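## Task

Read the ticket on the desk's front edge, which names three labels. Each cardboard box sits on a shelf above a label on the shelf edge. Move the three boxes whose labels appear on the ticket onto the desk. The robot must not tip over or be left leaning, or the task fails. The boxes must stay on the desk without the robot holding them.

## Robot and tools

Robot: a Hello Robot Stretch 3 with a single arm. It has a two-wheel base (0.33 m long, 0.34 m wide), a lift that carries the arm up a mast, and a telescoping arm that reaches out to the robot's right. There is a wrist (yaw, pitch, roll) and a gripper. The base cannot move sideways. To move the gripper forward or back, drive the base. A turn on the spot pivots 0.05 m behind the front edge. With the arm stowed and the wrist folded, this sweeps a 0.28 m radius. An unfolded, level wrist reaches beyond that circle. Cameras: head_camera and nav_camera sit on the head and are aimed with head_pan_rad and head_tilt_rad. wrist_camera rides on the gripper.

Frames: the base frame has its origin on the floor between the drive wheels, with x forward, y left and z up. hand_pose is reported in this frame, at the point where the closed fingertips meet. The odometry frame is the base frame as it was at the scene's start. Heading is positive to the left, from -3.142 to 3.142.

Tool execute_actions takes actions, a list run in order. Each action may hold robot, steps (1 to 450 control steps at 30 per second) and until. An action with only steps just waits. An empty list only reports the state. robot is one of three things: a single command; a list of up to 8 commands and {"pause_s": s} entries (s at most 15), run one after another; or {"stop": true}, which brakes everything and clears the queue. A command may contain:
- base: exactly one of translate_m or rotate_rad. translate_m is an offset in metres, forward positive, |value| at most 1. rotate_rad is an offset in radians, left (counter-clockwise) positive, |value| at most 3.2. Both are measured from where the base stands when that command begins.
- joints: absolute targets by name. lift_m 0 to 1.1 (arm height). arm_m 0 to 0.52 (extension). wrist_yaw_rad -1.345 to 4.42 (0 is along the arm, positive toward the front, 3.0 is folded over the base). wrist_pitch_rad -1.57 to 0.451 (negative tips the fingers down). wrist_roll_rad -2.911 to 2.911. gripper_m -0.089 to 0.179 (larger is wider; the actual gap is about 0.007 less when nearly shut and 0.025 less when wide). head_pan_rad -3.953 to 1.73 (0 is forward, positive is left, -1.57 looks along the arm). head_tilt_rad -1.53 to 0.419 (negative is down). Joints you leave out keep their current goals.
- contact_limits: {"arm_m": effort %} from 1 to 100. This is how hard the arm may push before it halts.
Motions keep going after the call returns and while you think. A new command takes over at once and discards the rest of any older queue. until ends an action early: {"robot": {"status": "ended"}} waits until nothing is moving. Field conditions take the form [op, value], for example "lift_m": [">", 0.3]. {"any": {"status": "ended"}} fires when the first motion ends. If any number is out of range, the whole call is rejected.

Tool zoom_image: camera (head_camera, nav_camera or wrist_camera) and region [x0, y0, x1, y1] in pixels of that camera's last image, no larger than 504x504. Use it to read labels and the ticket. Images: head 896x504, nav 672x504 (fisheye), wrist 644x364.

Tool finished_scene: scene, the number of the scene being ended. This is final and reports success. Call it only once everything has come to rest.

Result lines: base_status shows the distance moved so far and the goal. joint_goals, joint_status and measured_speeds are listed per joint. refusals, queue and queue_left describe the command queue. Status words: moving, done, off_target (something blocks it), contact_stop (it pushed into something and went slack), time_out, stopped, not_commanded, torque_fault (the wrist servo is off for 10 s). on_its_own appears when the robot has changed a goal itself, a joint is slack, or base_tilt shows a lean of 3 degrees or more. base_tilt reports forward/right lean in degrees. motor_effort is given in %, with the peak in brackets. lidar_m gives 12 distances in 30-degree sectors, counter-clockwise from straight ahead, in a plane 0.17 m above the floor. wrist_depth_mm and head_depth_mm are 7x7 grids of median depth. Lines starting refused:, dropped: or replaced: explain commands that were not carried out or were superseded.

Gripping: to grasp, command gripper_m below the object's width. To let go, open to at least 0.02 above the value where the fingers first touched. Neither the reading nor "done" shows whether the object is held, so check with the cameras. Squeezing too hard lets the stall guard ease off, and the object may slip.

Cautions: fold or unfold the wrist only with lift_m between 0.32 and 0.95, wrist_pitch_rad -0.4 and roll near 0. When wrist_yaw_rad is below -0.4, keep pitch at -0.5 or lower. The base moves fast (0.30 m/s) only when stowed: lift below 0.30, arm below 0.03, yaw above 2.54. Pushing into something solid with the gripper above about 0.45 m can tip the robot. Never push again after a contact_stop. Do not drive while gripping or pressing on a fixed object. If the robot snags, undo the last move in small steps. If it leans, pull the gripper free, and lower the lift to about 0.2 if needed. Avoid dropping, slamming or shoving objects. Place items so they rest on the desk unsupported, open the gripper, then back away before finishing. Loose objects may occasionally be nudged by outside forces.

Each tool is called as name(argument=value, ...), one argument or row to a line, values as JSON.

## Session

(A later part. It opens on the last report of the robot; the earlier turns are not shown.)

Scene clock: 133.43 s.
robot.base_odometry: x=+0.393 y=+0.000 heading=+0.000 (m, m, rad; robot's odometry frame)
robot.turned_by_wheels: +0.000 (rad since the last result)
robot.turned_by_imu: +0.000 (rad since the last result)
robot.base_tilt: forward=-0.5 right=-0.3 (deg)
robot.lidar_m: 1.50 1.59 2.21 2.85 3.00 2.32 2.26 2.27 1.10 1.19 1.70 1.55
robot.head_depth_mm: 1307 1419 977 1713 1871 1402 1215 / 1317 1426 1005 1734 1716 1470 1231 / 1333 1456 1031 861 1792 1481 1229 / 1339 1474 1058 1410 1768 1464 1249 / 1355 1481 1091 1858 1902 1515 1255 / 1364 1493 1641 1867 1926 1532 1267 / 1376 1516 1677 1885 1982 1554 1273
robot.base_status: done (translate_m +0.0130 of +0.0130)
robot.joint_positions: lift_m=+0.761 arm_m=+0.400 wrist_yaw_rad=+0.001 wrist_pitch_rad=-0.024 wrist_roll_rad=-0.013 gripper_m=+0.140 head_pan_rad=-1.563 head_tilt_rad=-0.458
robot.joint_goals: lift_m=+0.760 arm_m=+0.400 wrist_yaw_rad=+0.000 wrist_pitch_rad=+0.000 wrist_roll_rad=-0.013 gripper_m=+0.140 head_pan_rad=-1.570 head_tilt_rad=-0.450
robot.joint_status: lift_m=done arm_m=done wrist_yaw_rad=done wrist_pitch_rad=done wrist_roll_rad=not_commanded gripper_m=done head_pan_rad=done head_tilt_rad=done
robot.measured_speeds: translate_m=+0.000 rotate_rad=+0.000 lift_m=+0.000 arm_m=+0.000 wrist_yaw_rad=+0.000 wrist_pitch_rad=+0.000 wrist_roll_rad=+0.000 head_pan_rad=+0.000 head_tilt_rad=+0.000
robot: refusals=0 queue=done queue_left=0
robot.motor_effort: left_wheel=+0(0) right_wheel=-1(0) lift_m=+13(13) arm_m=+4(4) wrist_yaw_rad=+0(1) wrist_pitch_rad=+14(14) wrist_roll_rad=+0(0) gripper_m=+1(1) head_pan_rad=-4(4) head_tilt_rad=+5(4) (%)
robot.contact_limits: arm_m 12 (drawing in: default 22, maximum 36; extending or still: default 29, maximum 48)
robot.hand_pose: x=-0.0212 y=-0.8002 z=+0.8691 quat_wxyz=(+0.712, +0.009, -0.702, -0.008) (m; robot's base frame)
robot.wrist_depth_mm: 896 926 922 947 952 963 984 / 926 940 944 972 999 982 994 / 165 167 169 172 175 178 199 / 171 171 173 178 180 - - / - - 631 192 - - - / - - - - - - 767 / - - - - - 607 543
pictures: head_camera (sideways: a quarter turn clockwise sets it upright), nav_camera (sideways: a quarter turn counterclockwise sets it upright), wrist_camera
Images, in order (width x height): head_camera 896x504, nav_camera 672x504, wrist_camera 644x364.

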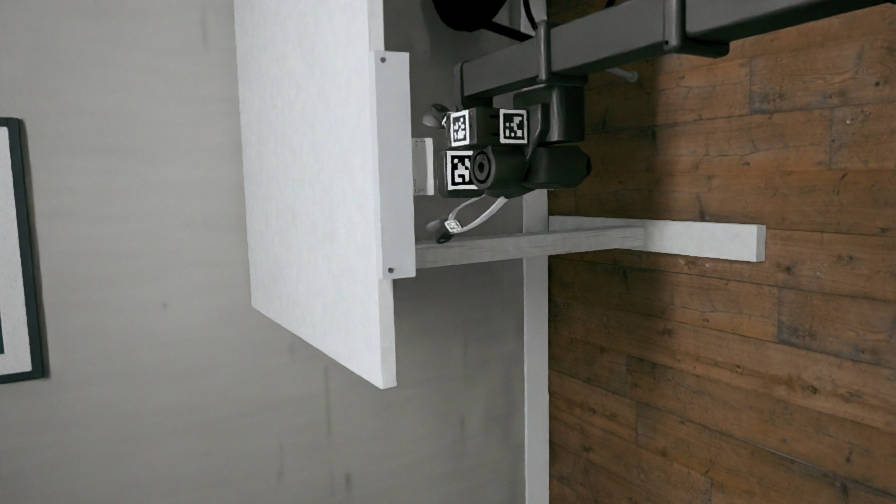

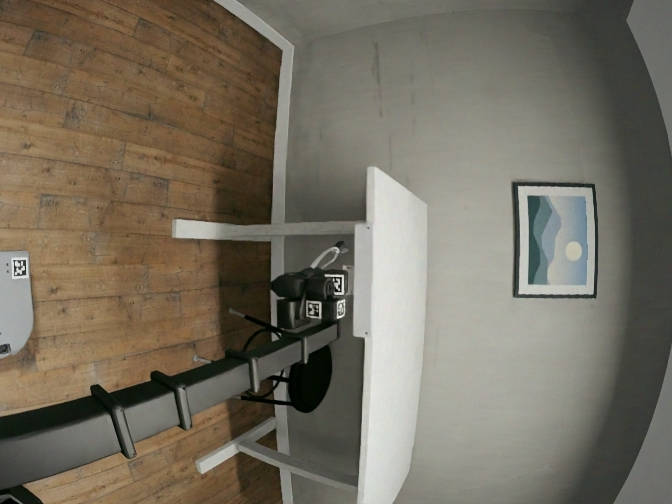

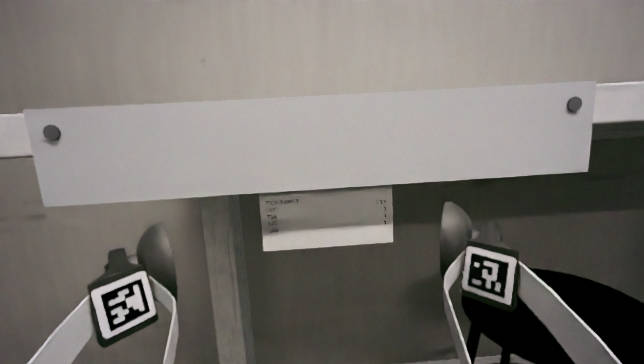

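Not legible. I'll bring the wrist camera closer.

execute_actions(
  actions=[
    {"robot":{"joints":{"arm_m":0.45},"contact_limits":{"arm_m":12}},"steps":450,"until":{"robot":{"status":"ended"}}},
  ],
)

Scene clock: 167.10 s.
robot.base_odometry: x=+0.393 y=+0.000 heading=+0.000 (m, m, rad; robot's odometry frame)
robot.turned_by_wheels: +0.000 (rad since the last result)
robot.turned_by_imu: +0.000 (rad since the last result)
robot.base_tilt: forward=-0.6 right=-0.3 (deg)
robot.lidar_m: 1.50 1.59 2.21 2.85 3.00 2.32 2.26 2.27 1.10 1.19 1.70 1.55
robot.head_depth_mm: 1303 1414 980 1724 1887 1417 1207 / 1314 1428 1003 1725 1776 1473 1236 / 1331 1455 1031 855 1811 1492 1242 / 1337 1469 1061 1412 1757 1466 1250 / 1356 1488 1090 1834 1916 1528 1261 / 1354 1502 1647 1870 1942 1516 1268 / 1373 1510 1688 1899 1960 1551 1281
robot.base_status: done (translate_m +0.0130 of +0.0130)
robot.joint_positions: lift_m=+0.761 arm_m=+0.450 wrist_yaw_rad=+0.001 wrist_pitch_rad=-0.024 wrist_roll_rad=-0.013 gripper_m=+0.140 head_pan_rad=-1.563 head_tilt_rad=-0.458
robot.joint_goals: lift_m=+0.760 arm_m=+0.450 wrist_yaw_rad=+0.000 wrist_pitch_rad=+0.000 wrist_roll_rad=-0.013 gripper_m=+0.140 head_pan_rad=-1.570 head_tilt_rad=-0.450
robot.joint_status: lift_m=done arm_m=done wrist_yaw_rad=done wrist_pitch_rad=done wrist_roll_rad=not_commanded gripper_m=done head_pan_rad=done head_tilt_rad=done
robot.measured_speeds: translate_m=+0.000 rotate_rad=+0.000 lift_m=+0.000 arm_m=+0.000 wrist_yaw_rad=+0.000 wrist_pitch_rad=+0.000 wrist_roll_rad=+0.000 head_pan_rad=+0.000 head_tilt_rad=+0.000
robot: refusals=0 queue=done queue_left=0
robot.motor_effort: left_wheel=+0(1) right_wheel=+0(0) lift_m=+13(12) arm_m=+3(3) wrist_yaw_rad=-1(1) wrist_pitch_rad=+14(14) wrist_roll_rad=+0(0) gripper_m=+0(1) head_pan_rad=-4(4) head_tilt_rad=+5(5) (%)
robot.contact_limits: arm_m 12 (drawing in: default 22, maximum 36; extending or still: default 29, maximum 48)
robot.hand_pose: x=-0.0212 y=-0.8502 z=+0.8691 quat_wxyz=(+0.712, +0.009, -0.702, -0.008) (m; robot's base frame)
robot.wrist_depth_mm: 856 867 885 909 903 928 932 / 884 889 889 915 122 124 126 / 117 119 120 122 124 126 128 / 120 122 124 126 128 130 132 / 984 966 498 139 142 - - / 994 - 523 143 - - - / 998 - - - - 618 547
pictures: head_camera (sideways: a quarter turn clockwise sets it upright), nav_camera (sideways: a quarter turn counterclockwise sets it upright), wrist_camera
Images, in order (width x height): head_camera 896x504, nav_camera 672x504, wrist_camera 644x364.

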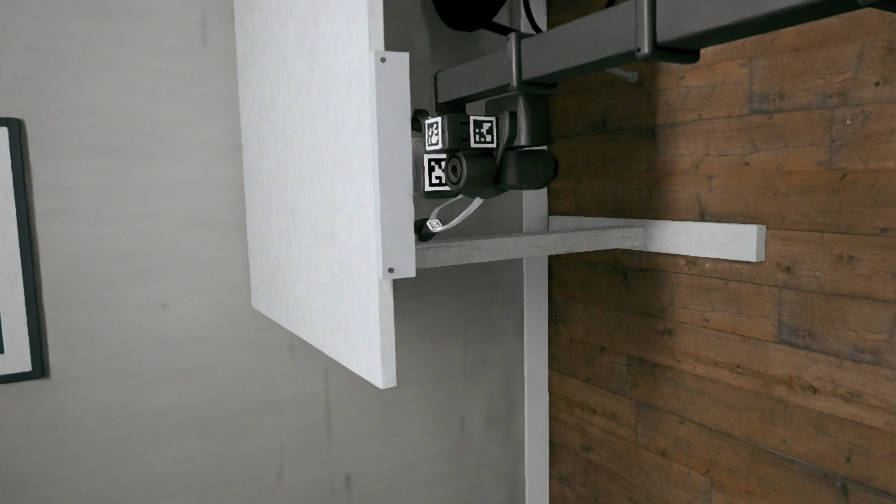

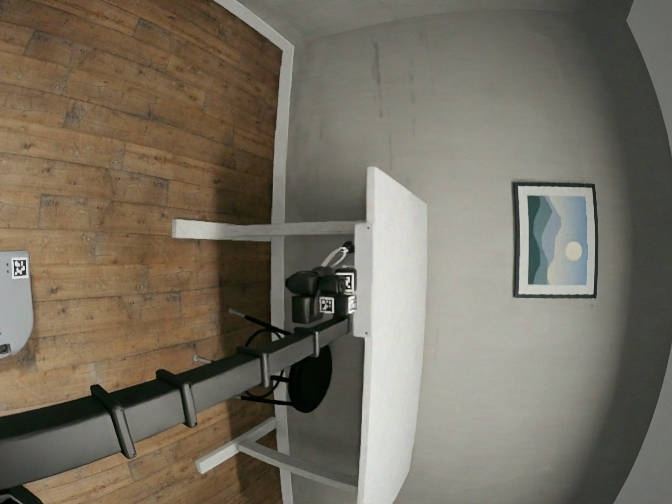

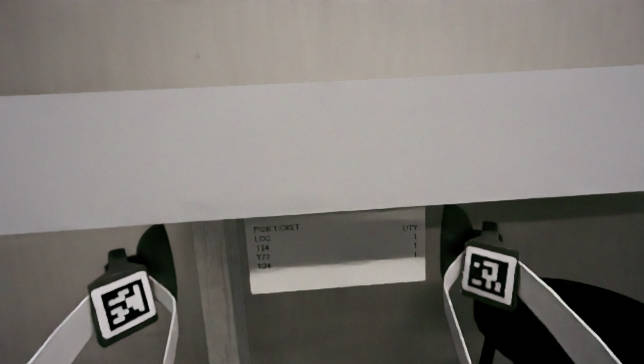

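zoom_image(
  camera="wrist_camera",
  region=[240, 205, 440, 300],
)

Region (240, 205, 440, 300) of wrist_camera's 644x364 image, scaled by 2.520; it fills the top 239 rows of this view, and the rest is white.

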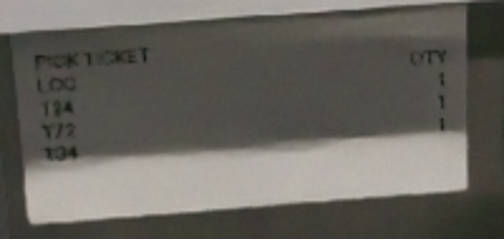

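zoom_image(
  camera="wrist_camera",
  region=[248, 220, 308, 275],
)

Region (248, 220, 308, 275) of wrist_camera's 644x364 image, scaled by 8.400; it fills the top 462 rows of this view, and the rest is white.

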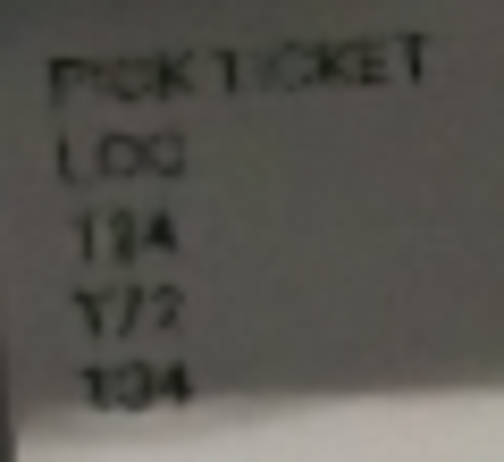

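execute_actions(
  actions=[
    {"robot":{"joints":{"arm_m":0.50,"lift_m":0.745},"contact_limits":{"arm_m":12}},"steps":450,"until":{"robot":{"status":"ended"}}},
  ],
)

zoom_image(
  camera="wrist_camera",
  region=[200, 150, 480, 330],
)

Scene clock: 182.90 s.
robot.base_odometry: x=+0.393 y=+0.000 heading=+0.000 (m, m, rad; robot's odometry frame)
robot.turned_by_wheels: +0.000 (rad since the last result)
robot.turned_by_imu: +0.000 (rad since the last result)
robot.base_tilt: forward=-0.5 right=-0.3 (deg)
robot.lidar_m: 1.50 1.59 2.21 2.85 3.01 2.33 2.26 2.27 1.11 1.19 1.70 1.55
robot.head_depth_mm: 1303 1417 980 1727 1873 1418 1215 / 1316 1430 1006 1724 1771 1469 1220 / 1329 1452 1028 859 1856 1480 1231 / 1344 1470 1057 1585 1774 1474 1249 / 1349 1492 1088 1849 1910 1522 1260 / 1363 1503 1647 1889 1951 1538 1270 / 1368 1514 1674 1891 1962 1556 1278
robot.base_status: done (translate_m +0.0130 of +0.0130)
robot.joint_positions: lift_m=+0.746 arm_m=+0.500 wrist_yaw_rad=+0.001 wrist_pitch_rad=-0.024 wrist_roll_rad=-0.013 gripper_m=+0.140 head_pan_rad=-1.563 head_tilt_rad=-0.458
robot.joint_goals: lift_m=+0.745 arm_m=+0.500 wrist_yaw_rad=+0.000 wrist_pitch_rad=+0.000 wrist_roll_rad=-0.013 gripper_m=+0.140 head_pan_rad=-1.570 head_tilt_rad=-0.450
robot.joint_status: lift_m=done arm_m=done wrist_yaw_rad=done wrist_pitch_rad=done wrist_roll_rad=not_commanded gripper_m=done head_pan_rad=done head_tilt_rad=done
robot.measured_speeds: translate_m=+0.000 rotate_rad=+0.000 lift_m=+0.000 arm_m=+0.000 wrist_yaw_rad=+0.000 wrist_pitch_rad=+0.000 wrist_roll_rad=+0.000 head_pan_rad=+0.000 head_tilt_rad=+0.000
robot: refusals=0 queue=done queue_left=0
robot.motor_effort: left_wheel=+0(0) right_wheel=+0(0) lift_m=+13(14) arm_m=+3(5) wrist_yaw_rad=-1(1) wrist_pitch_rad=+14(14) wrist_roll_rad=+0(0) gripper_m=+1(1) head_pan_rad=-4(5) head_tilt_rad=+5(6) (%)
robot.contact_limits: arm_m 12 (drawing in: default 22, maximum 36; extending or still: default 29, maximum 48)
robot.hand_pose: x=-0.0212 y=-0.9002 z=+0.8541 quat_wxyz=(+0.712, +0.009, -0.702, -0.008) (m; robot's base frame)
robot.wrist_depth_mm: - 67 68 69 70 71 72 / - 68 69 71 72 73 74 / - 70 71 73 74 75 76 / - 72 73 74 76 77 79 / 899 912 85 86 88 992 970 / 920 - 87 89 90 92 846 / 953 978 483 - - 578 519
pictures: head_camera (sideways: a quarter turn clockwise sets it upright), nav_camera (sideways: a quarter turn counterclockwise sets it upright), wrist_camera
Images, in order (width x height): head_camera 896x504, nav_camera 672x504, wrist_camera 644x364.

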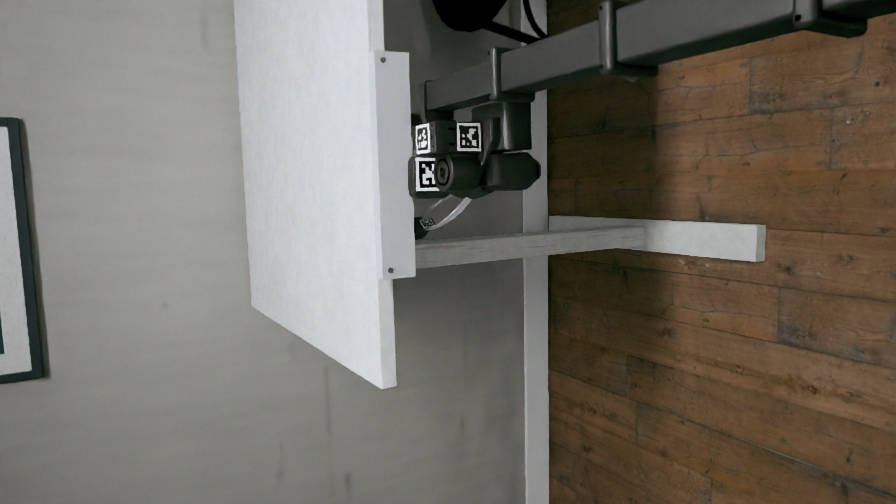

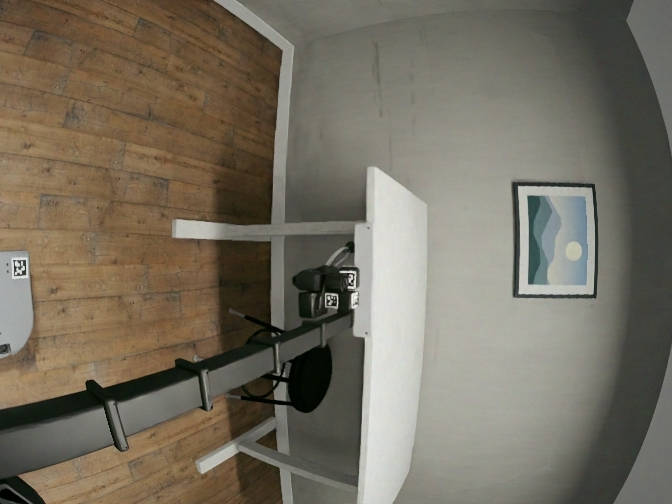

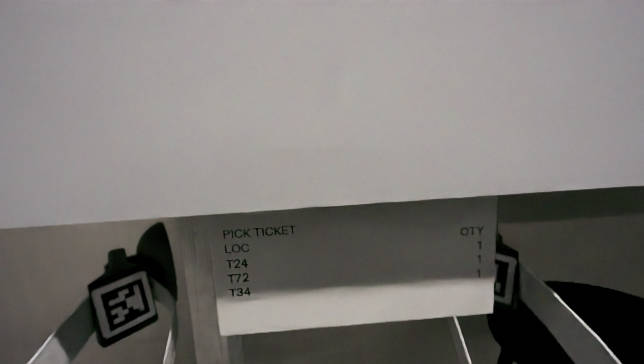

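Region (200, 150, 480, 330) of wrist_camera's 644x364 image, scaled by 1.800; it fills the top 324 rows of this view, and the rest is white.

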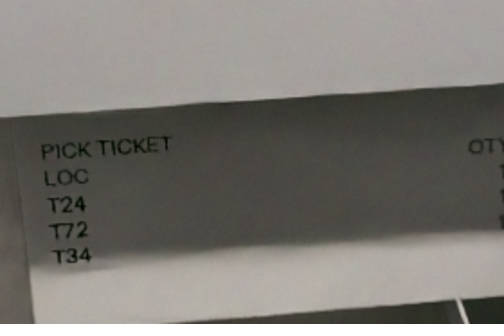

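execute_actions(
  actions=[
    {"robot":{"joints":{"arm_m":0.0,"head_pan_rad":1.55,"head_tilt_rad":-0.25}},"steps":450,"until":{"robot":{"status":"ended"}}},
  ],
)

Scene clock: 195.13 s.
robot.base_odometry: x=+0.393 y=+0.000 heading=+0.000 (m, m, rad; robot's odometry frame)
robot.turned_by_wheels: +0.000 (rad since the last result)
robot.turned_by_imu: +0.000 (rad since the last result)
robot.base_tilt: forward=-0.6 right=-0.4 (deg)
robot.lidar_m: 1.50 1.59 2.21 2.86 2.99 2.34 2.26 2.27 1.11 1.19 1.71 1.55
robot.head_depth_mm: 2591 2798 2956 3134 2376 1755 1392 / 2608 2760 2951 3109 2428 1773 1403 / 2596 2758 2967 3072 2448 1793 1411 / 2605 2778 2948 3119 2472 1838 1425 / 2632 2852 3042 3218 2534 1837 1453 / 2668 2847 3019 3204 2587 1856 1448 / 2718 2895 3061 3174 2621 1911 1514
robot.base_status: done (translate_m +0.0130 of +0.0130)
robot.joint_positions: lift_m=+0.746 arm_m=+0.000 wrist_yaw_rad=+0.000 wrist_pitch_rad=-0.024 wrist_roll_rad=-0.013 gripper_m=+0.140 head_pan_rad=+1.543 head_tilt_rad=-0.260
robot.joint_goals: lift_m=+0.745 arm_m=+0.000 wrist_yaw_rad=+0.000 wrist_pitch_rad=+0.000 wrist_roll_rad=-0.013 gripper_m=+0.140 head_pan_rad=+1.550 head_tilt_rad=-0.250
robot.joint_status: lift_m=done arm_m=done wrist_yaw_rad=done wrist_pitch_rad=done wrist_roll_rad=not_commanded gripper_m=done head_pan_rad=done head_tilt_rad=done
robot.measured_speeds: translate_m=+0.000 rotate_rad=+0.000 lift_m=+0.000 arm_m=+0.000 wrist_yaw_rad=+0.000 wrist_pitch_rad=+0.000 wrist_roll_rad=+0.000 head_pan_rad=+0.000 head_tilt_rad=+0.000
robot: refusals=0 queue=done queue_left=0
robot.motor_effort: left_wheel=+0(0) right_wheel=+0(0) lift_m=+13(13) arm_m=-4(4) wrist_yaw_rad=-2(1) wrist_pitch_rad=+14(14) wrist_roll_rad=+0(0) gripper_m=+0(0) head_pan_rad=+5(51) head_tilt_rad=+7(29) (%)
robot.hand_pose: x=-0.0213 y=-0.4009 z=+0.8540 quat_wxyz=(+0.712, +0.009, -0.702, -0.009) (m; robot's base frame)
robot.wrist_depth_mm: - - - - - - - / - - - - - - - / - - 588 578 933 - - / - - - - - - - / - - - - - - - / - - - - - - - / - - - - - - -
pictures: head_camera (sideways: a quarter turn clockwise sets it upright), nav_camera (sideways: a quarter turn counterclockwise sets it upright), wrist_camera
Images, in order (width x height): head_camera 896x504, nav_camera 672x504, wrist_camera 644x364.

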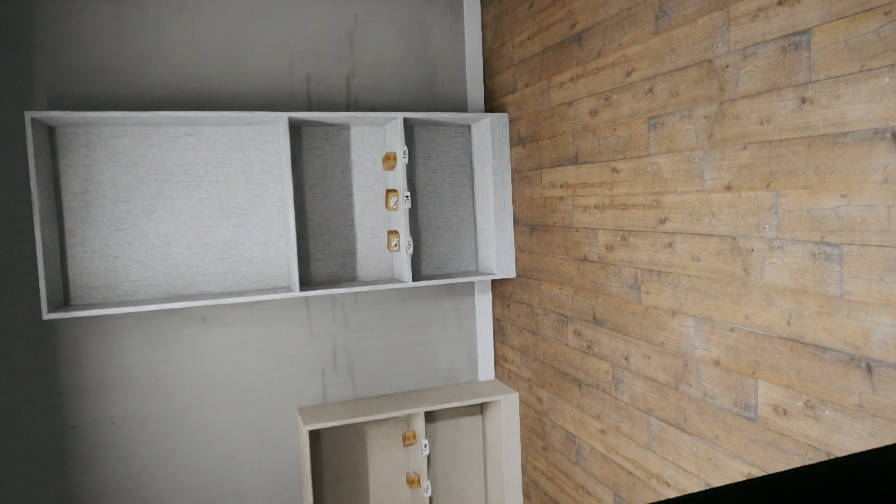

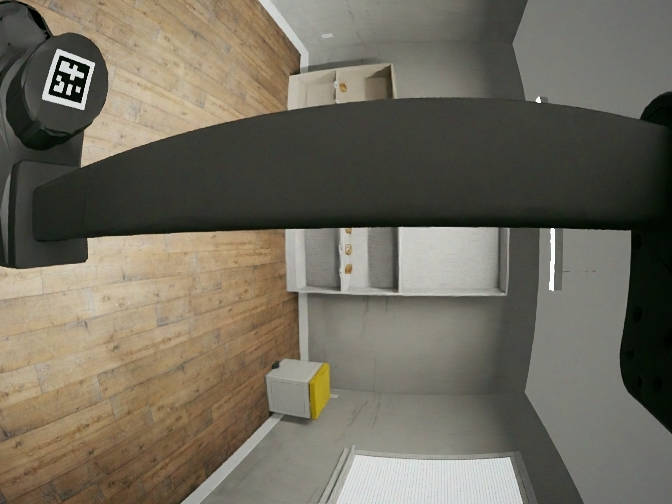

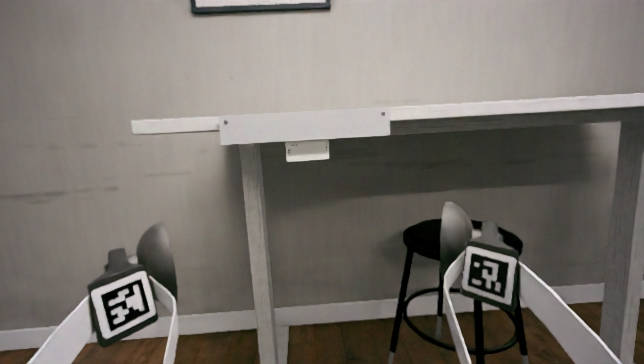

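zoom_image(
  camera="head_camera",
  region=[370, 135, 430, 265],
)

Region (370, 135, 430, 265) of head_camera's 896x504 image, scaled by 3.877, with more detail than that image has; it fills the left 233 columns of this view, and the rest is white.

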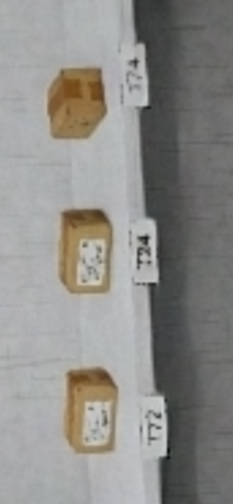

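execute_actions(
  actions=[
    {"robot":[{"joints":{"wrist_pitch_rad":-0.4,"gripper_m":0.04,"head_pan_rad":0.0,"head_tilt_rad":-0.2},"base":{"rotate_rad":1.57}},{"joints":{"wrist_yaw_rad":3.0}},{"joints":{"lift_m":0.25}}],"steps":450,"until":{"robot":{"status":"ended"}}},
  ],
)

Scene clock: 252.27 s.
robot.base_odometry: x=+0.393 y=+0.000 heading=+1.570 (m, m, rad; robot's odometry frame)
robot.turned_by_wheels: +1.570 (rad since the last result)
robot.turned_by_imu: +1.589 (rad since the last result)
robot.base_tilt: forward=-0.5 right=-0.3 (deg)
robot.lidar_m: 2.85 2.99 2.34 2.25 2.28 1.10 1.19 1.70 1.55 1.49 1.59 2.19
robot.head_depth_mm: 2621 2741 2882 3133 2596 1875 1454 / 2613 2751 2864 3058 2647 1889 1466 / 2652 2767 2904 3093 2674 1905 1478 / 2680 2776 2955 3104 2717 1919 1492 / 2726 2896 3060 3228 2802 1946 1498 / 2750 2911 3038 3206 2801 1982 1517 / 2776 2953 3096 3175 2831 2003 1532
robot.base_status: done (rotate_rad +1.5699 of +1.5700)
robot.joint_positions: lift_m=+0.251 arm_m=+0.000 wrist_yaw_rad=+2.998 wrist_pitch_rad=-0.416 wrist_roll_rad=-0.013 gripper_m=+0.040 head_pan_rad=+0.007 head_tilt_rad=-0.211
robot.joint_goals: lift_m=+0.250 arm_m=+0.000 wrist_yaw_rad=+3.000 wrist_pitch_rad=-0.400 wrist_roll_rad=-0.013 gripper_m=+0.040 head_pan_rad=+0.000 head_tilt_rad=-0.200
robot.joint_status: lift_m=done arm_m=done wrist_yaw_rad=done wrist_pitch_rad=done wrist_roll_rad=not_commanded gripper_m=done head_pan_rad=done head_tilt_rad=done
robot.measured_speeds: translate_m=+0.000 rotate_rad=+0.000 lift_m=+0.000 arm_m=+0.000 wrist_yaw_rad=+0.000 wrist_pitch_rad=+0.000 wrist_roll_rad=+0.000 head_pan_rad=+0.000 head_tilt_rad=+0.000
robot: refusals=0 queue=done queue_left=0
robot.motor_effort: left_wheel=-2(5) right_wheel=+2(8) lift_m=+13(13) arm_m=-4(3) wrist_yaw_rad=+1(4) wrist_pitch_rad=+9(16) wrist_roll_rad=+0(0) gripper_m=+0(80) head_pan_rad=-5(51) head_tilt_rad=+7(19) (%)
robot.hand_pose: x=+0.0109 y=+0.0771 z=+0.2638 quat_wxyz=(+0.195, +0.696, +0.097, +0.684) (m; robot's base frame)
robot.wrist_depth_mm: - - - - - - - / - - - - - - - / - - - 993 995 966 945 / 759 - 749 745 721 716 694 / 608 597 617 581 571 562 565 / 496 491 - 514 471 471 464 / 439 - - - 403 403 399
pictures: head_camera (sideways: a quarter turn clockwise sets it upright), nav_camera (sideways: a quarter turn counterclockwise sets it upright), wrist_camera
Images, in order (width x height): head_camera 896x504, nav_camera 672x504, wrist_camera 644x364.

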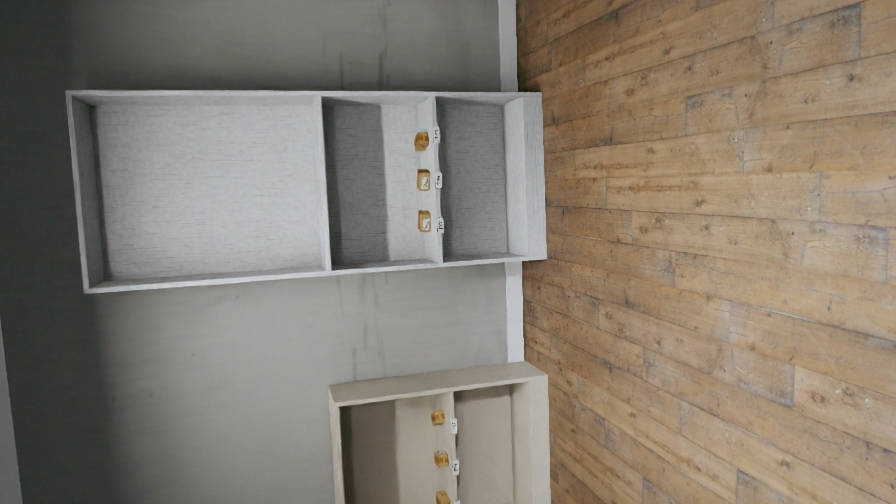

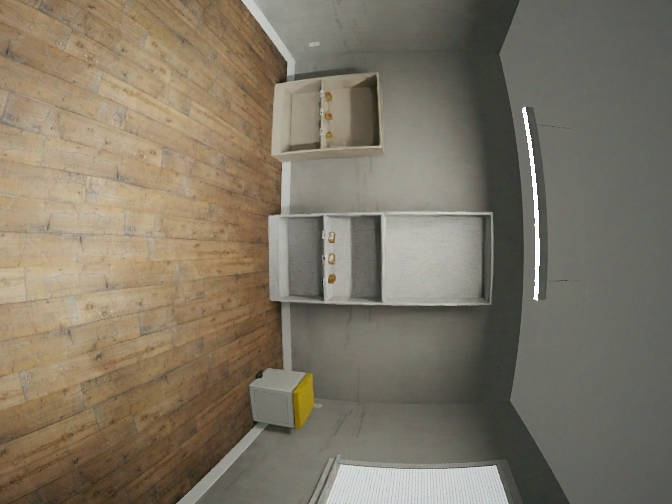

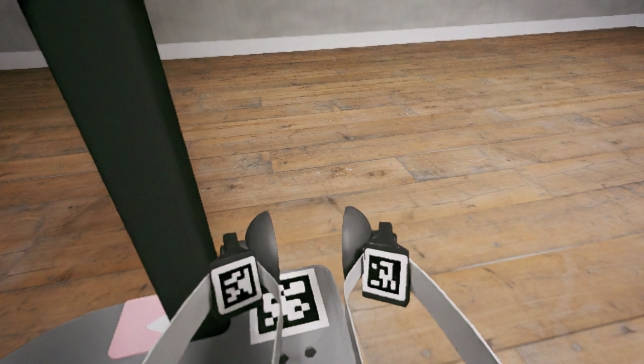

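execute_actions(
  actions=[
    {"robot":{"base":{"translate_m":1.0},"joints":{"head_pan_rad":0.25,"head_tilt_rad":-0.35}},"steps":450,"until":{"robot":{"status":"ended"}}},
  ],
)

Scene clock: 264.57 s.
robot.base_odometry: x=+0.394 y=+1.000 heading=+1.570 (m, m, rad; robot's odometry frame)
robot.turned_by_wheels: +0.000 (rad since the last result)
robot.turned_by_imu: +0.007 (rad since the last result)
robot.base_tilt: forward=-0.6 right=-0.3 (deg)
robot.lidar_m: 1.86 2.07 2.31 2.24 2.34 2.29 2.06 2.11 1.59 1.54 1.61 1.69
robot.head_depth_mm: 1650 1768 1924 2074 2006 1601 1303 / 1711 1836 1988 2178 2043 1620 1314 / 1790 1937 2117 2303 2097 1648 1333 / 1878 2018 2189 2415 2170 1661 1340 / 1934 2093 2205 2367 2212 1677 1355 / 1988 2190 2337 2558 2207 1693 1366 / 2075 2269 2422 2543 2258 1706 1380
robot.base_status: done (translate_m +1.0000 of +1.0000)
robot.joint_positions: lift_m=+0.251 arm_m=+0.000 wrist_yaw_rad=+2.999 wrist_pitch_rad=-0.416 wrist_roll_rad=-0.013 gripper_m=+0.040 head_pan_rad=+0.243 head_tilt_rad=-0.346
robot.joint_goals: lift_m=+0.250 arm_m=+0.000 wrist_yaw_rad=+3.000 wrist_pitch_rad=-0.400 wrist_roll_rad=-0.013 gripper_m=+0.040 head_pan_rad=+0.250 head_tilt_rad=-0.350
robot.joint_status: lift_m=done arm_m=done wrist_yaw_rad=done wrist_pitch_rad=done wrist_roll_rad=not_commanded gripper_m=done head_pan_rad=done head_tilt_rad=done
robot.measured_speeds: translate_m=+0.000 rotate_rad=+0.000 lift_m=+0.000 arm_m=+0.000 wrist_yaw_rad=+0.000 wrist_pitch_rad=+0.000 wrist_roll_rad=+0.000 head_pan_rad=+0.000 head_tilt_rad=+0.000
robot: refusals=0 queue=done queue_left=0
robot.motor_effort: left_wheel=-2(5) right_wheel=+2(12) lift_m=+13(13) arm_m=-3(3) wrist_yaw_rad=+1(3) wrist_pitch_rad=+9(9) wrist_roll_rad=+0(0) gripper_m=+0(0) head_pan_rad=+5(27) head_tilt_rad=-2(24) (%)
robot.hand_pose: x=+0.0108 y=+0.0771 z=+0.2637 quat_wxyz=(+0.195, +0.696, +0.098, +0.684) (m; robot's base frame)
robot.wrist_depth_mm: - - - - - - - / - - - - - - - / - - - 998 996 996 941 / 772 - 751 727 720 726 695 / 596 585 612 576 572 562 563 / 495 494 - - 472 469 462 / 442 - - - 404 402 399
pictures: head_camera (sideways: a quarter turn clockwise sets it upright), nav_camera (sideways: a quarter turn counterclockwise sets it upright), wrist_camera
Images, in order (width x height): head_camera 896x504, nav_camera 672x504, wrist_camera 644x364.

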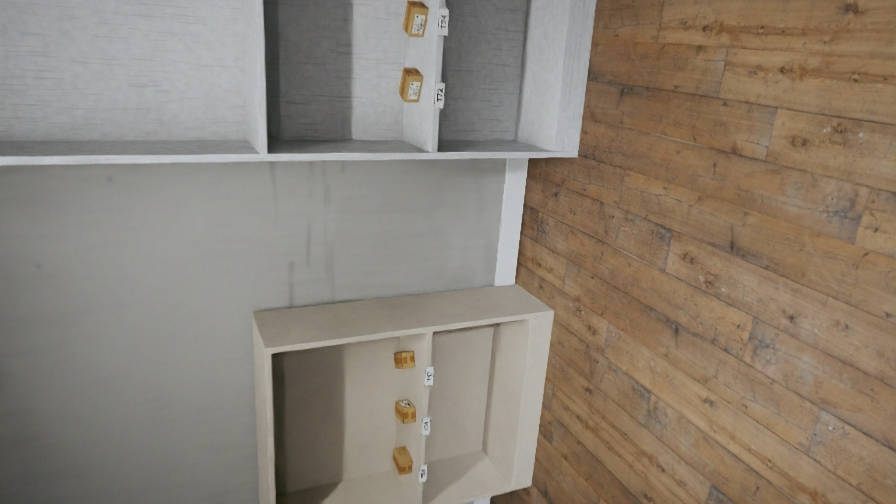

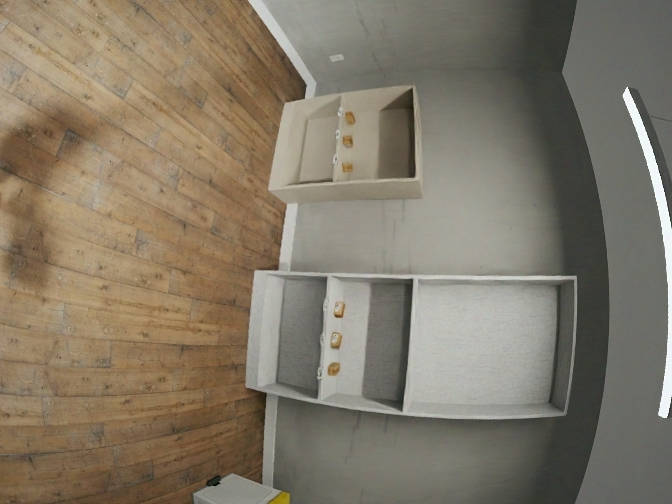

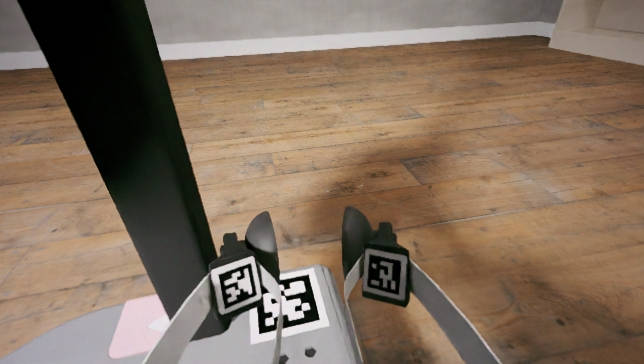

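zoom_image(
  camera="head_camera",
  region=[380, 340, 460, 500],
)

zoom_image(
  camera="head_camera",
  region=[385, 0, 465, 120],
)

Region (380, 340, 460, 500) of head_camera's 896x504 image, scaled by 3.150, with more detail than that image has.

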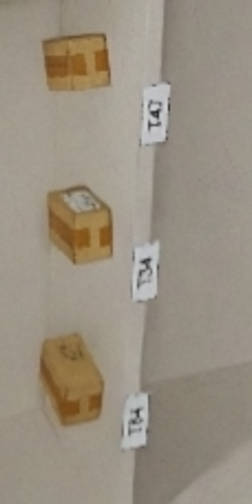

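Region (385, 0, 465, 120) of head_camera's 896x504 image, scaled by 4.200, with more detail than that image has.

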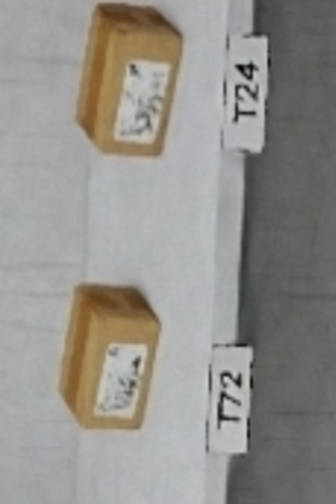

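execute_actions(
  actions=[
    {"robot":[{"base":{"translate_m":1.0},"joints":{"head_pan_rad":-1.57,"head_tilt_rad":-0.75}},{"base":{"translate_m":0.22},"joints":{"lift_m":0.52}},{"base":{"rotate_rad":1.55},"joints":{"wrist_yaw_rad":0.0,"gripper_m":0.12}},{"joints":{"wrist_pitch_rad":0.0}}],"steps":450,"until":{"robot":{"status":"ended"}}},
    {"steps":450,"until":{"robot":{"status":"ended"}}},
  ],
)

Scene clock: 370.27 s.
robot.base_odometry: x=+0.395 y=+2.220 heading=+3.120 (m, m, rad; robot's odometry frame)
robot.turned_by_wheels: +1.550 (rad since the last result)
robot.turned_by_imu: +1.578 (rad since the last result)
robot.base_tilt: forward=-0.6 right=-0.3 (deg)
robot.lidar_m: 2.21 2.30 3.16 3.43 2.22 1.63 1.12 1.15 0.76 0.87 0.68 1.11
robot.head_depth_mm: 676 824 973 938 1313 1218 1118 / 682 829 976 957 1334 1230 1136 / 683 832 980 972 1314 1258 1104 / 695 835 981 981 1340 1249 1117 / 698 834 987 1023 1314 1262 1125 / 698 620 935 968 1421 1292 1135 / 698 638 755 1301 1492 1310 1147
robot.base_status: done (rotate_rad +1.5499 of +1.5500)
robot.joint_positions: lift_m=+0.519 arm_m=+0.000 wrist_yaw_rad=+0.002 wrist_pitch_rad=-0.026 wrist_roll_rad=-0.013 gripper_m=+0.120 head_pan_rad=-1.563 head_tilt_rad=-0.741
robot.joint_goals: lift_m=+0.520 arm_m=+0.000 wrist_yaw_rad=+0.000 wrist_pitch_rad=+0.000 wrist_roll_rad=-0.013 gripper_m=+0.120 head_pan_rad=-1.570 head_tilt_rad=-0.750
robot.joint_status: lift_m=done arm_m=done wrist_yaw_rad=done wrist_pitch_rad=done wrist_roll_rad=not_commanded gripper_m=done head_pan_rad=done head_tilt_rad=done
robot.measured_speeds: translate_m=+0.000 rotate_rad=+0.000 lift_m=+0.000 arm_m=+0.000 wrist_yaw_rad=+0.000 wrist_pitch_rad=+0.000 wrist_roll_rad=+0.000 head_pan_rad=+0.000 head_tilt_rad=+0.000
robot: refusals=0 queue=done queue_left=0
robot.motor_effort: left_wheel=-2(6) right_wheel=+3(11) lift_m=+39(40) arm_m=-3(4) wrist_yaw_rad=-2(3) wrist_pitch_rad=+15(16) wrist_roll_rad=+0(0) gripper_m=+1(79) head_pan_rad=-5(52) head_tilt_rad=-5(37) (%)
robot.hand_pose: x=-0.0210 y=-0.4008 z=+0.6274 quat_wxyz=(+0.712, +0.010, -0.702, -0.009) (m; robot's base frame)
robot.wrist_depth_mm: 447 568 579 600 613 625 450 / 453 580 599 611 637 636 455 / 439 588 617 622 647 660 460 / 428 609 622 645 648 596 466 / 415 496 463 439 428 420 431 / 373 375 671 685 702 621 480 / 403 667 695 710 735 739 488
pictures: head_camera (sideways: a quarter turn clockwise sets it upright), nav_camera (sideways: a quarter turn counterclockwise sets it upright), wrist_camera
Images, in order (width x height): head_camera 896x504, nav_camera 672x504, wrist_camera 644x364.

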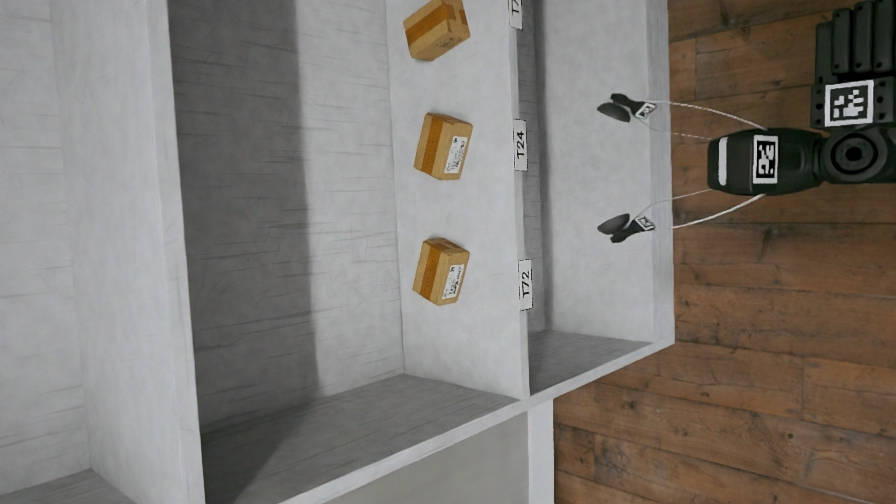

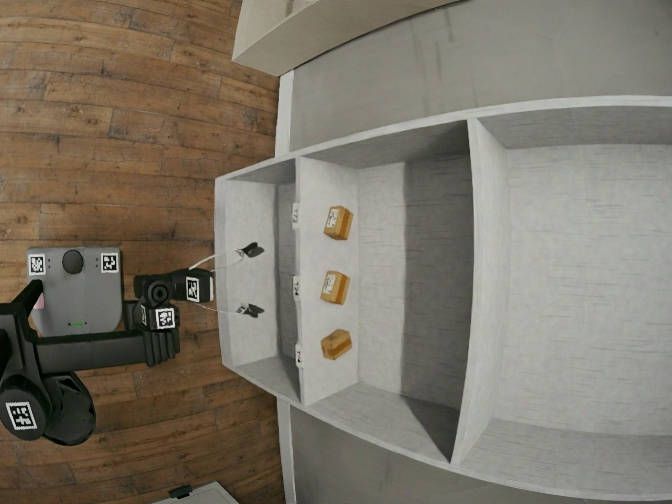

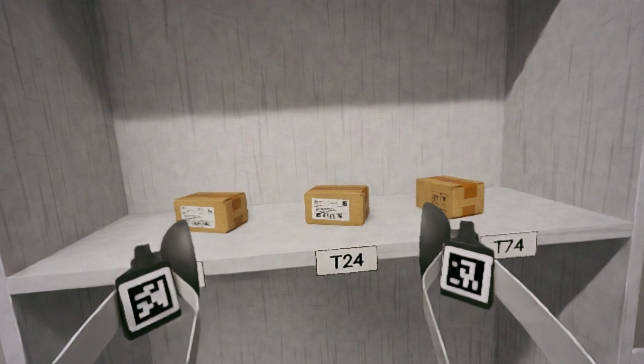

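execute_actions(
  actions=[
    {"robot":{"base":{"translate_m":-0.055},"joints":{"lift_m":0.48,"gripper_m":0.165,"arm_m":0.18}},"steps":450,"until":{"robot":{"status":"ended"}}},
  ],
)

Scene clock: 466.83 s.
robot.base_odometry: x=+0.450 y=+2.219 heading=+3.120 (m, m, rad; robot's odometry frame)
robot.turned_by_wheels: +0.000 (rad since the last result)
robot.turned_by_imu: +0.000 (rad since the last result)
robot.base_tilt: forward=-0.6 right=-0.3 (deg)
robot.lidar_m: 2.26 2.35 3.23 3.50 2.15 1.57 1.07 1.09 0.73 0.87 0.70 1.15
robot.head_depth_mm: 680 828 976 942 1292 1219 1104 / 683 832 979 978 1333 - 1101 / 685 833 980 957 1370 1232 1102 / 695 836 984 1007 1339 1249 1113 / 698 833 986 997 1345 1263 1128 / 697 620 988 1012 1193 1290 1131 / 713 637 855 887 1499 1305 1142
robot.base_status: done (translate_m -0.0550 of -0.0550)
robot.joint_positions: lift_m=+0.481 arm_m=+0.180 wrist_yaw_rad=+0.001 wrist_pitch_rad=-0.024 wrist_roll_rad=-0.013 gripper_m=+0.165 head_pan_rad=-1.563 head_tilt_rad=-0.741
robot.joint_goals: lift_m=+0.480 arm_m=+0.180 wrist_yaw_rad=+0.000 wrist_pitch_rad=+0.000 wrist_roll_rad=-0.013 gripper_m=+0.165 head_pan_rad=-1.570 head_tilt_rad=-0.750
robot.joint_status: lift_m=done arm_m=done wrist_yaw_rad=done wrist_pitch_rad=done wrist_roll_rad=not_commanded gripper_m=done head_pan_rad=done head_tilt_rad=done
robot.measured_speeds: translate_m=+0.000 rotate_rad=+0.000 lift_m=+0.000 arm_m=+0.000 wrist_yaw_rad=+0.000 wrist_pitch_rad=+0.000 wrist_roll_rad=+0.000 head_pan_rad=+0.000 head_tilt_rad=+0.000
robot: refusals=0 queue=done queue_left=0
robot.motor_effort: left_wheel=-2(7) right_wheel=+2(5) lift_m=+13(40) arm_m=+3(3) wrist_yaw_rad=-1(3) wrist_pitch_rad=+14(15) wrist_roll_rad=+0(0) gripper_m=+1(84) head_pan_rad=-3(4) head_tilt_rad=-6(5) (%)
robot.hand_pose: x=-0.0212 y=-0.5802 z=+0.5891 quat_wxyz=(+0.712, +0.009, -0.702, -0.008) (m; robot's base frame)
robot.wrist_depth_mm: 396 401 413 425 434 447 387 / 403 415 424 437 444 460 390 / 411 429 440 449 456 472 393 / 420 435 446 452 467 318 382 / 284 300 306 276 305 289 280 / 257 228 222 215 208 - 215 / - 190 194 200 516 537 442
pictures: head_camera (sideways: a quarter turn clockwise sets it upright), nav_camera (sideways: a quarter turn counterclockwise sets it upright), wrist_camera
Images, in order (width x height): head_camera 896x504, nav_camera 672x504, wrist_camera 644x364.

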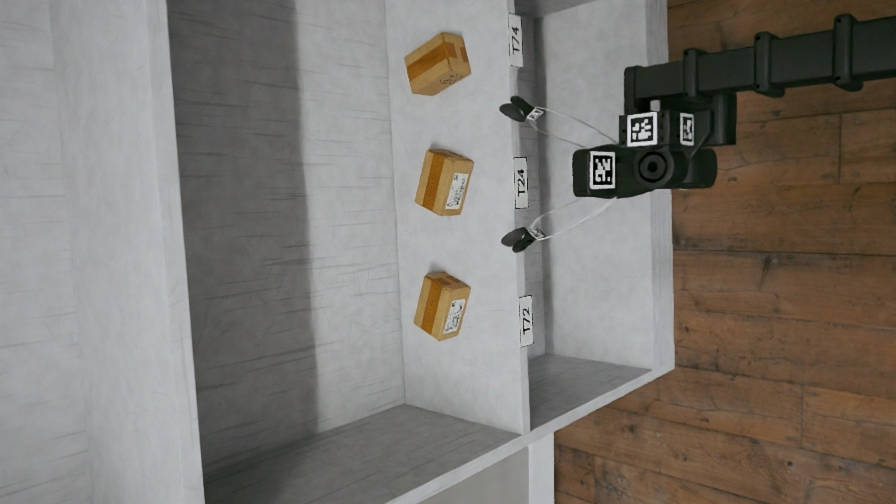

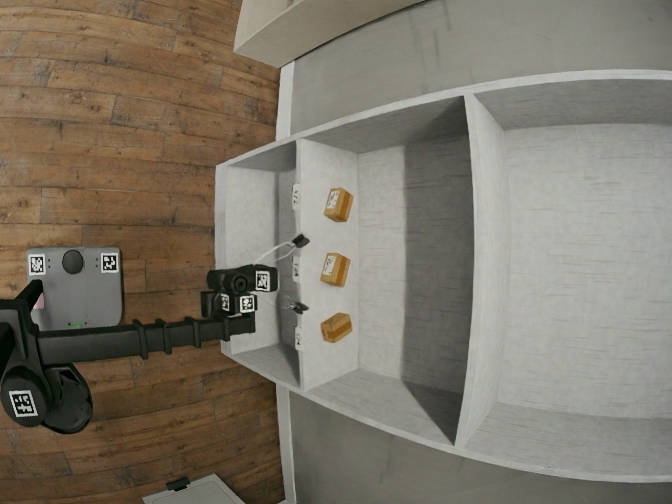

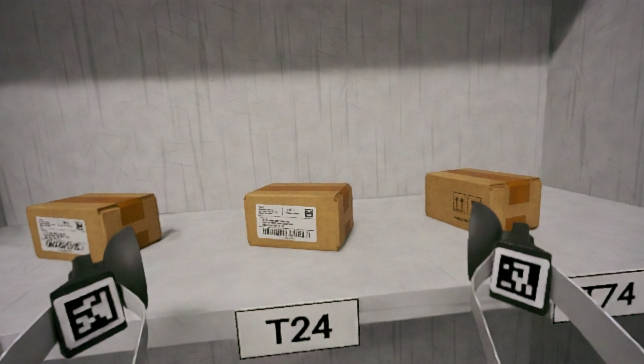

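execute_actions(
  actions=[
    {"robot":[{"joints":{"lift_m":0.465}},{"joints":{"arm_m":0.29},"contact_limits":{"arm_m":14}}],"steps":450,"until":{"robot":{"status":"ended"}}},
  ],
)

Scene clock: 492.97 s.
robot.base_odometry: x=+0.450 y=+2.219 heading=+3.120 (m, m, rad; robot's odometry frame)
robot.turned_by_wheels: +0.000 (rad since the last result)
robot.turned_by_imu: +0.000 (rad since the last result)
robot.base_tilt: forward=-0.5 right=-0.3 (deg)
robot.lidar_m: 2.26 2.35 3.25 3.49 2.14 1.57 1.06 1.09 0.73 0.87 0.70 1.15
robot.head_depth_mm: 679 830 975 949 1286 1225 1105 / 683 830 980 985 1362 1227 1097 / 684 833 984 961 1320 1237 1105 / 696 834 984 1013 1328 1246 1117 / 699 833 987 994 1350 1259 1123 / 700 621 987 1014 1197 1287 1137 / 712 636 851 890 1494 1317 1146
robot.base_status: done (translate_m -0.0550 of -0.0550)
robot.joint_positions: lift_m=+0.466 arm_m=+0.290 wrist_yaw_rad=+0.001 wrist_pitch_rad=-0.024 wrist_roll_rad=-0.013 gripper_m=+0.165 head_pan_rad=-1.563 head_tilt_rad=-0.741
robot.joint_goals: lift_m=+0.465 arm_m=+0.290 wrist_yaw_rad=+0.000 wrist_pitch_rad=+0.000 wrist_roll_rad=-0.013 gripper_m=+0.165 head_pan_rad=-1.570 head_tilt_rad=-0.750
robot.joint_status: lift_m=done arm_m=done wrist_yaw_rad=done wrist_pitch_rad=done wrist_roll_rad=not_commanded gripper_m=done head_pan_rad=done head_tilt_rad=done
robot.measured_speeds: translate_m=+0.000 rotate_rad=+0.000 lift_m=+0.000 arm_m=+0.000 wrist_yaw_rad=+0.000 wrist_pitch_rad=+0.000 wrist_roll_rad=+0.000 head_pan_rad=+0.000 head_tilt_rad=+0.000
robot: refusals=0 queue=done queue_left=0
robot.motor_effort: left_wheel=-2(2) right_wheel=+2(2) lift_m=+13(13) arm_m=+3(3) wrist_yaw_rad=-1(0) wrist_pitch_rad=+14(14) wrist_roll_rad=+0(0) gripper_m=+1(1) head_pan_rad=-4(4) head_tilt_rad=-5(5) (%)
robot.contact_limits: arm_m 14 (drawing in: default 22, maximum 36; extending or still: default 29, maximum 48)
robot.hand_pose: x=-0.0212 y=-0.6902 z=+0.5741 quat_wxyz=(+0.712, +0.009, -0.702, -0.008) (m; robot's base frame)
robot.wrist_depth_mm: 293 303 311 318 326 337 344 / 303 310 318 326 337 346 353 / 308 318 327 335 346 352 362 / 319 328 335 337 354 235 190 / 197 319 174 158 255 214 172 / 189 194 177 162 177 - 167 / - 144 142 138 135 132 130
pictures: head_camera (sideways: a quarter turn clockwise sets it upright), nav_camera (sideways: a quarter turn counterclockwise sets it upright), wrist_camera
Images, in order (width x height): head_camera 896x504, nav_camera 672x504, wrist_camera 644x364.

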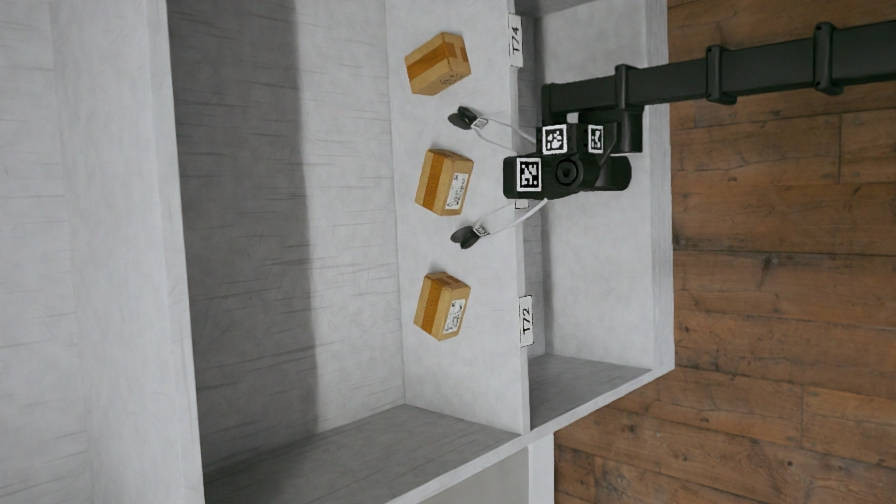

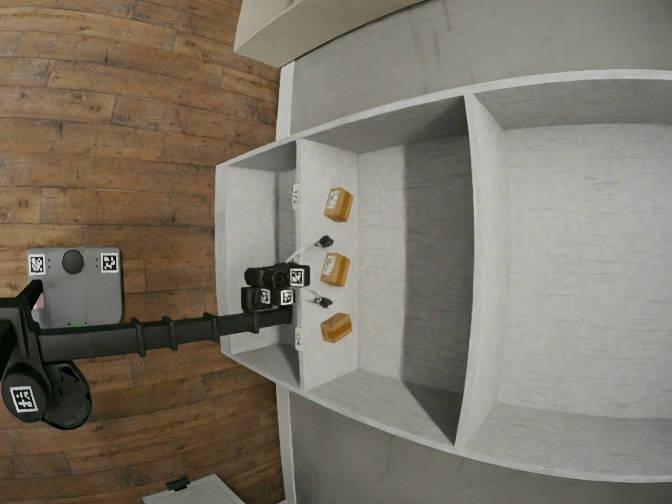

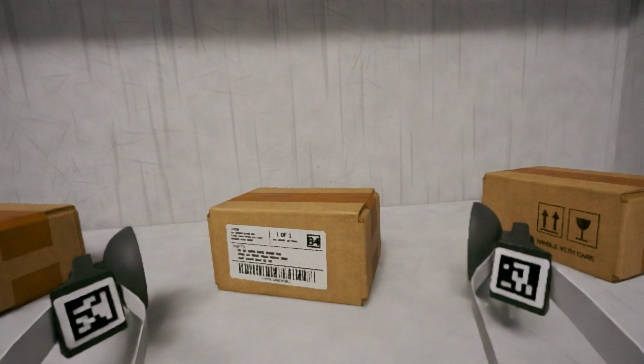

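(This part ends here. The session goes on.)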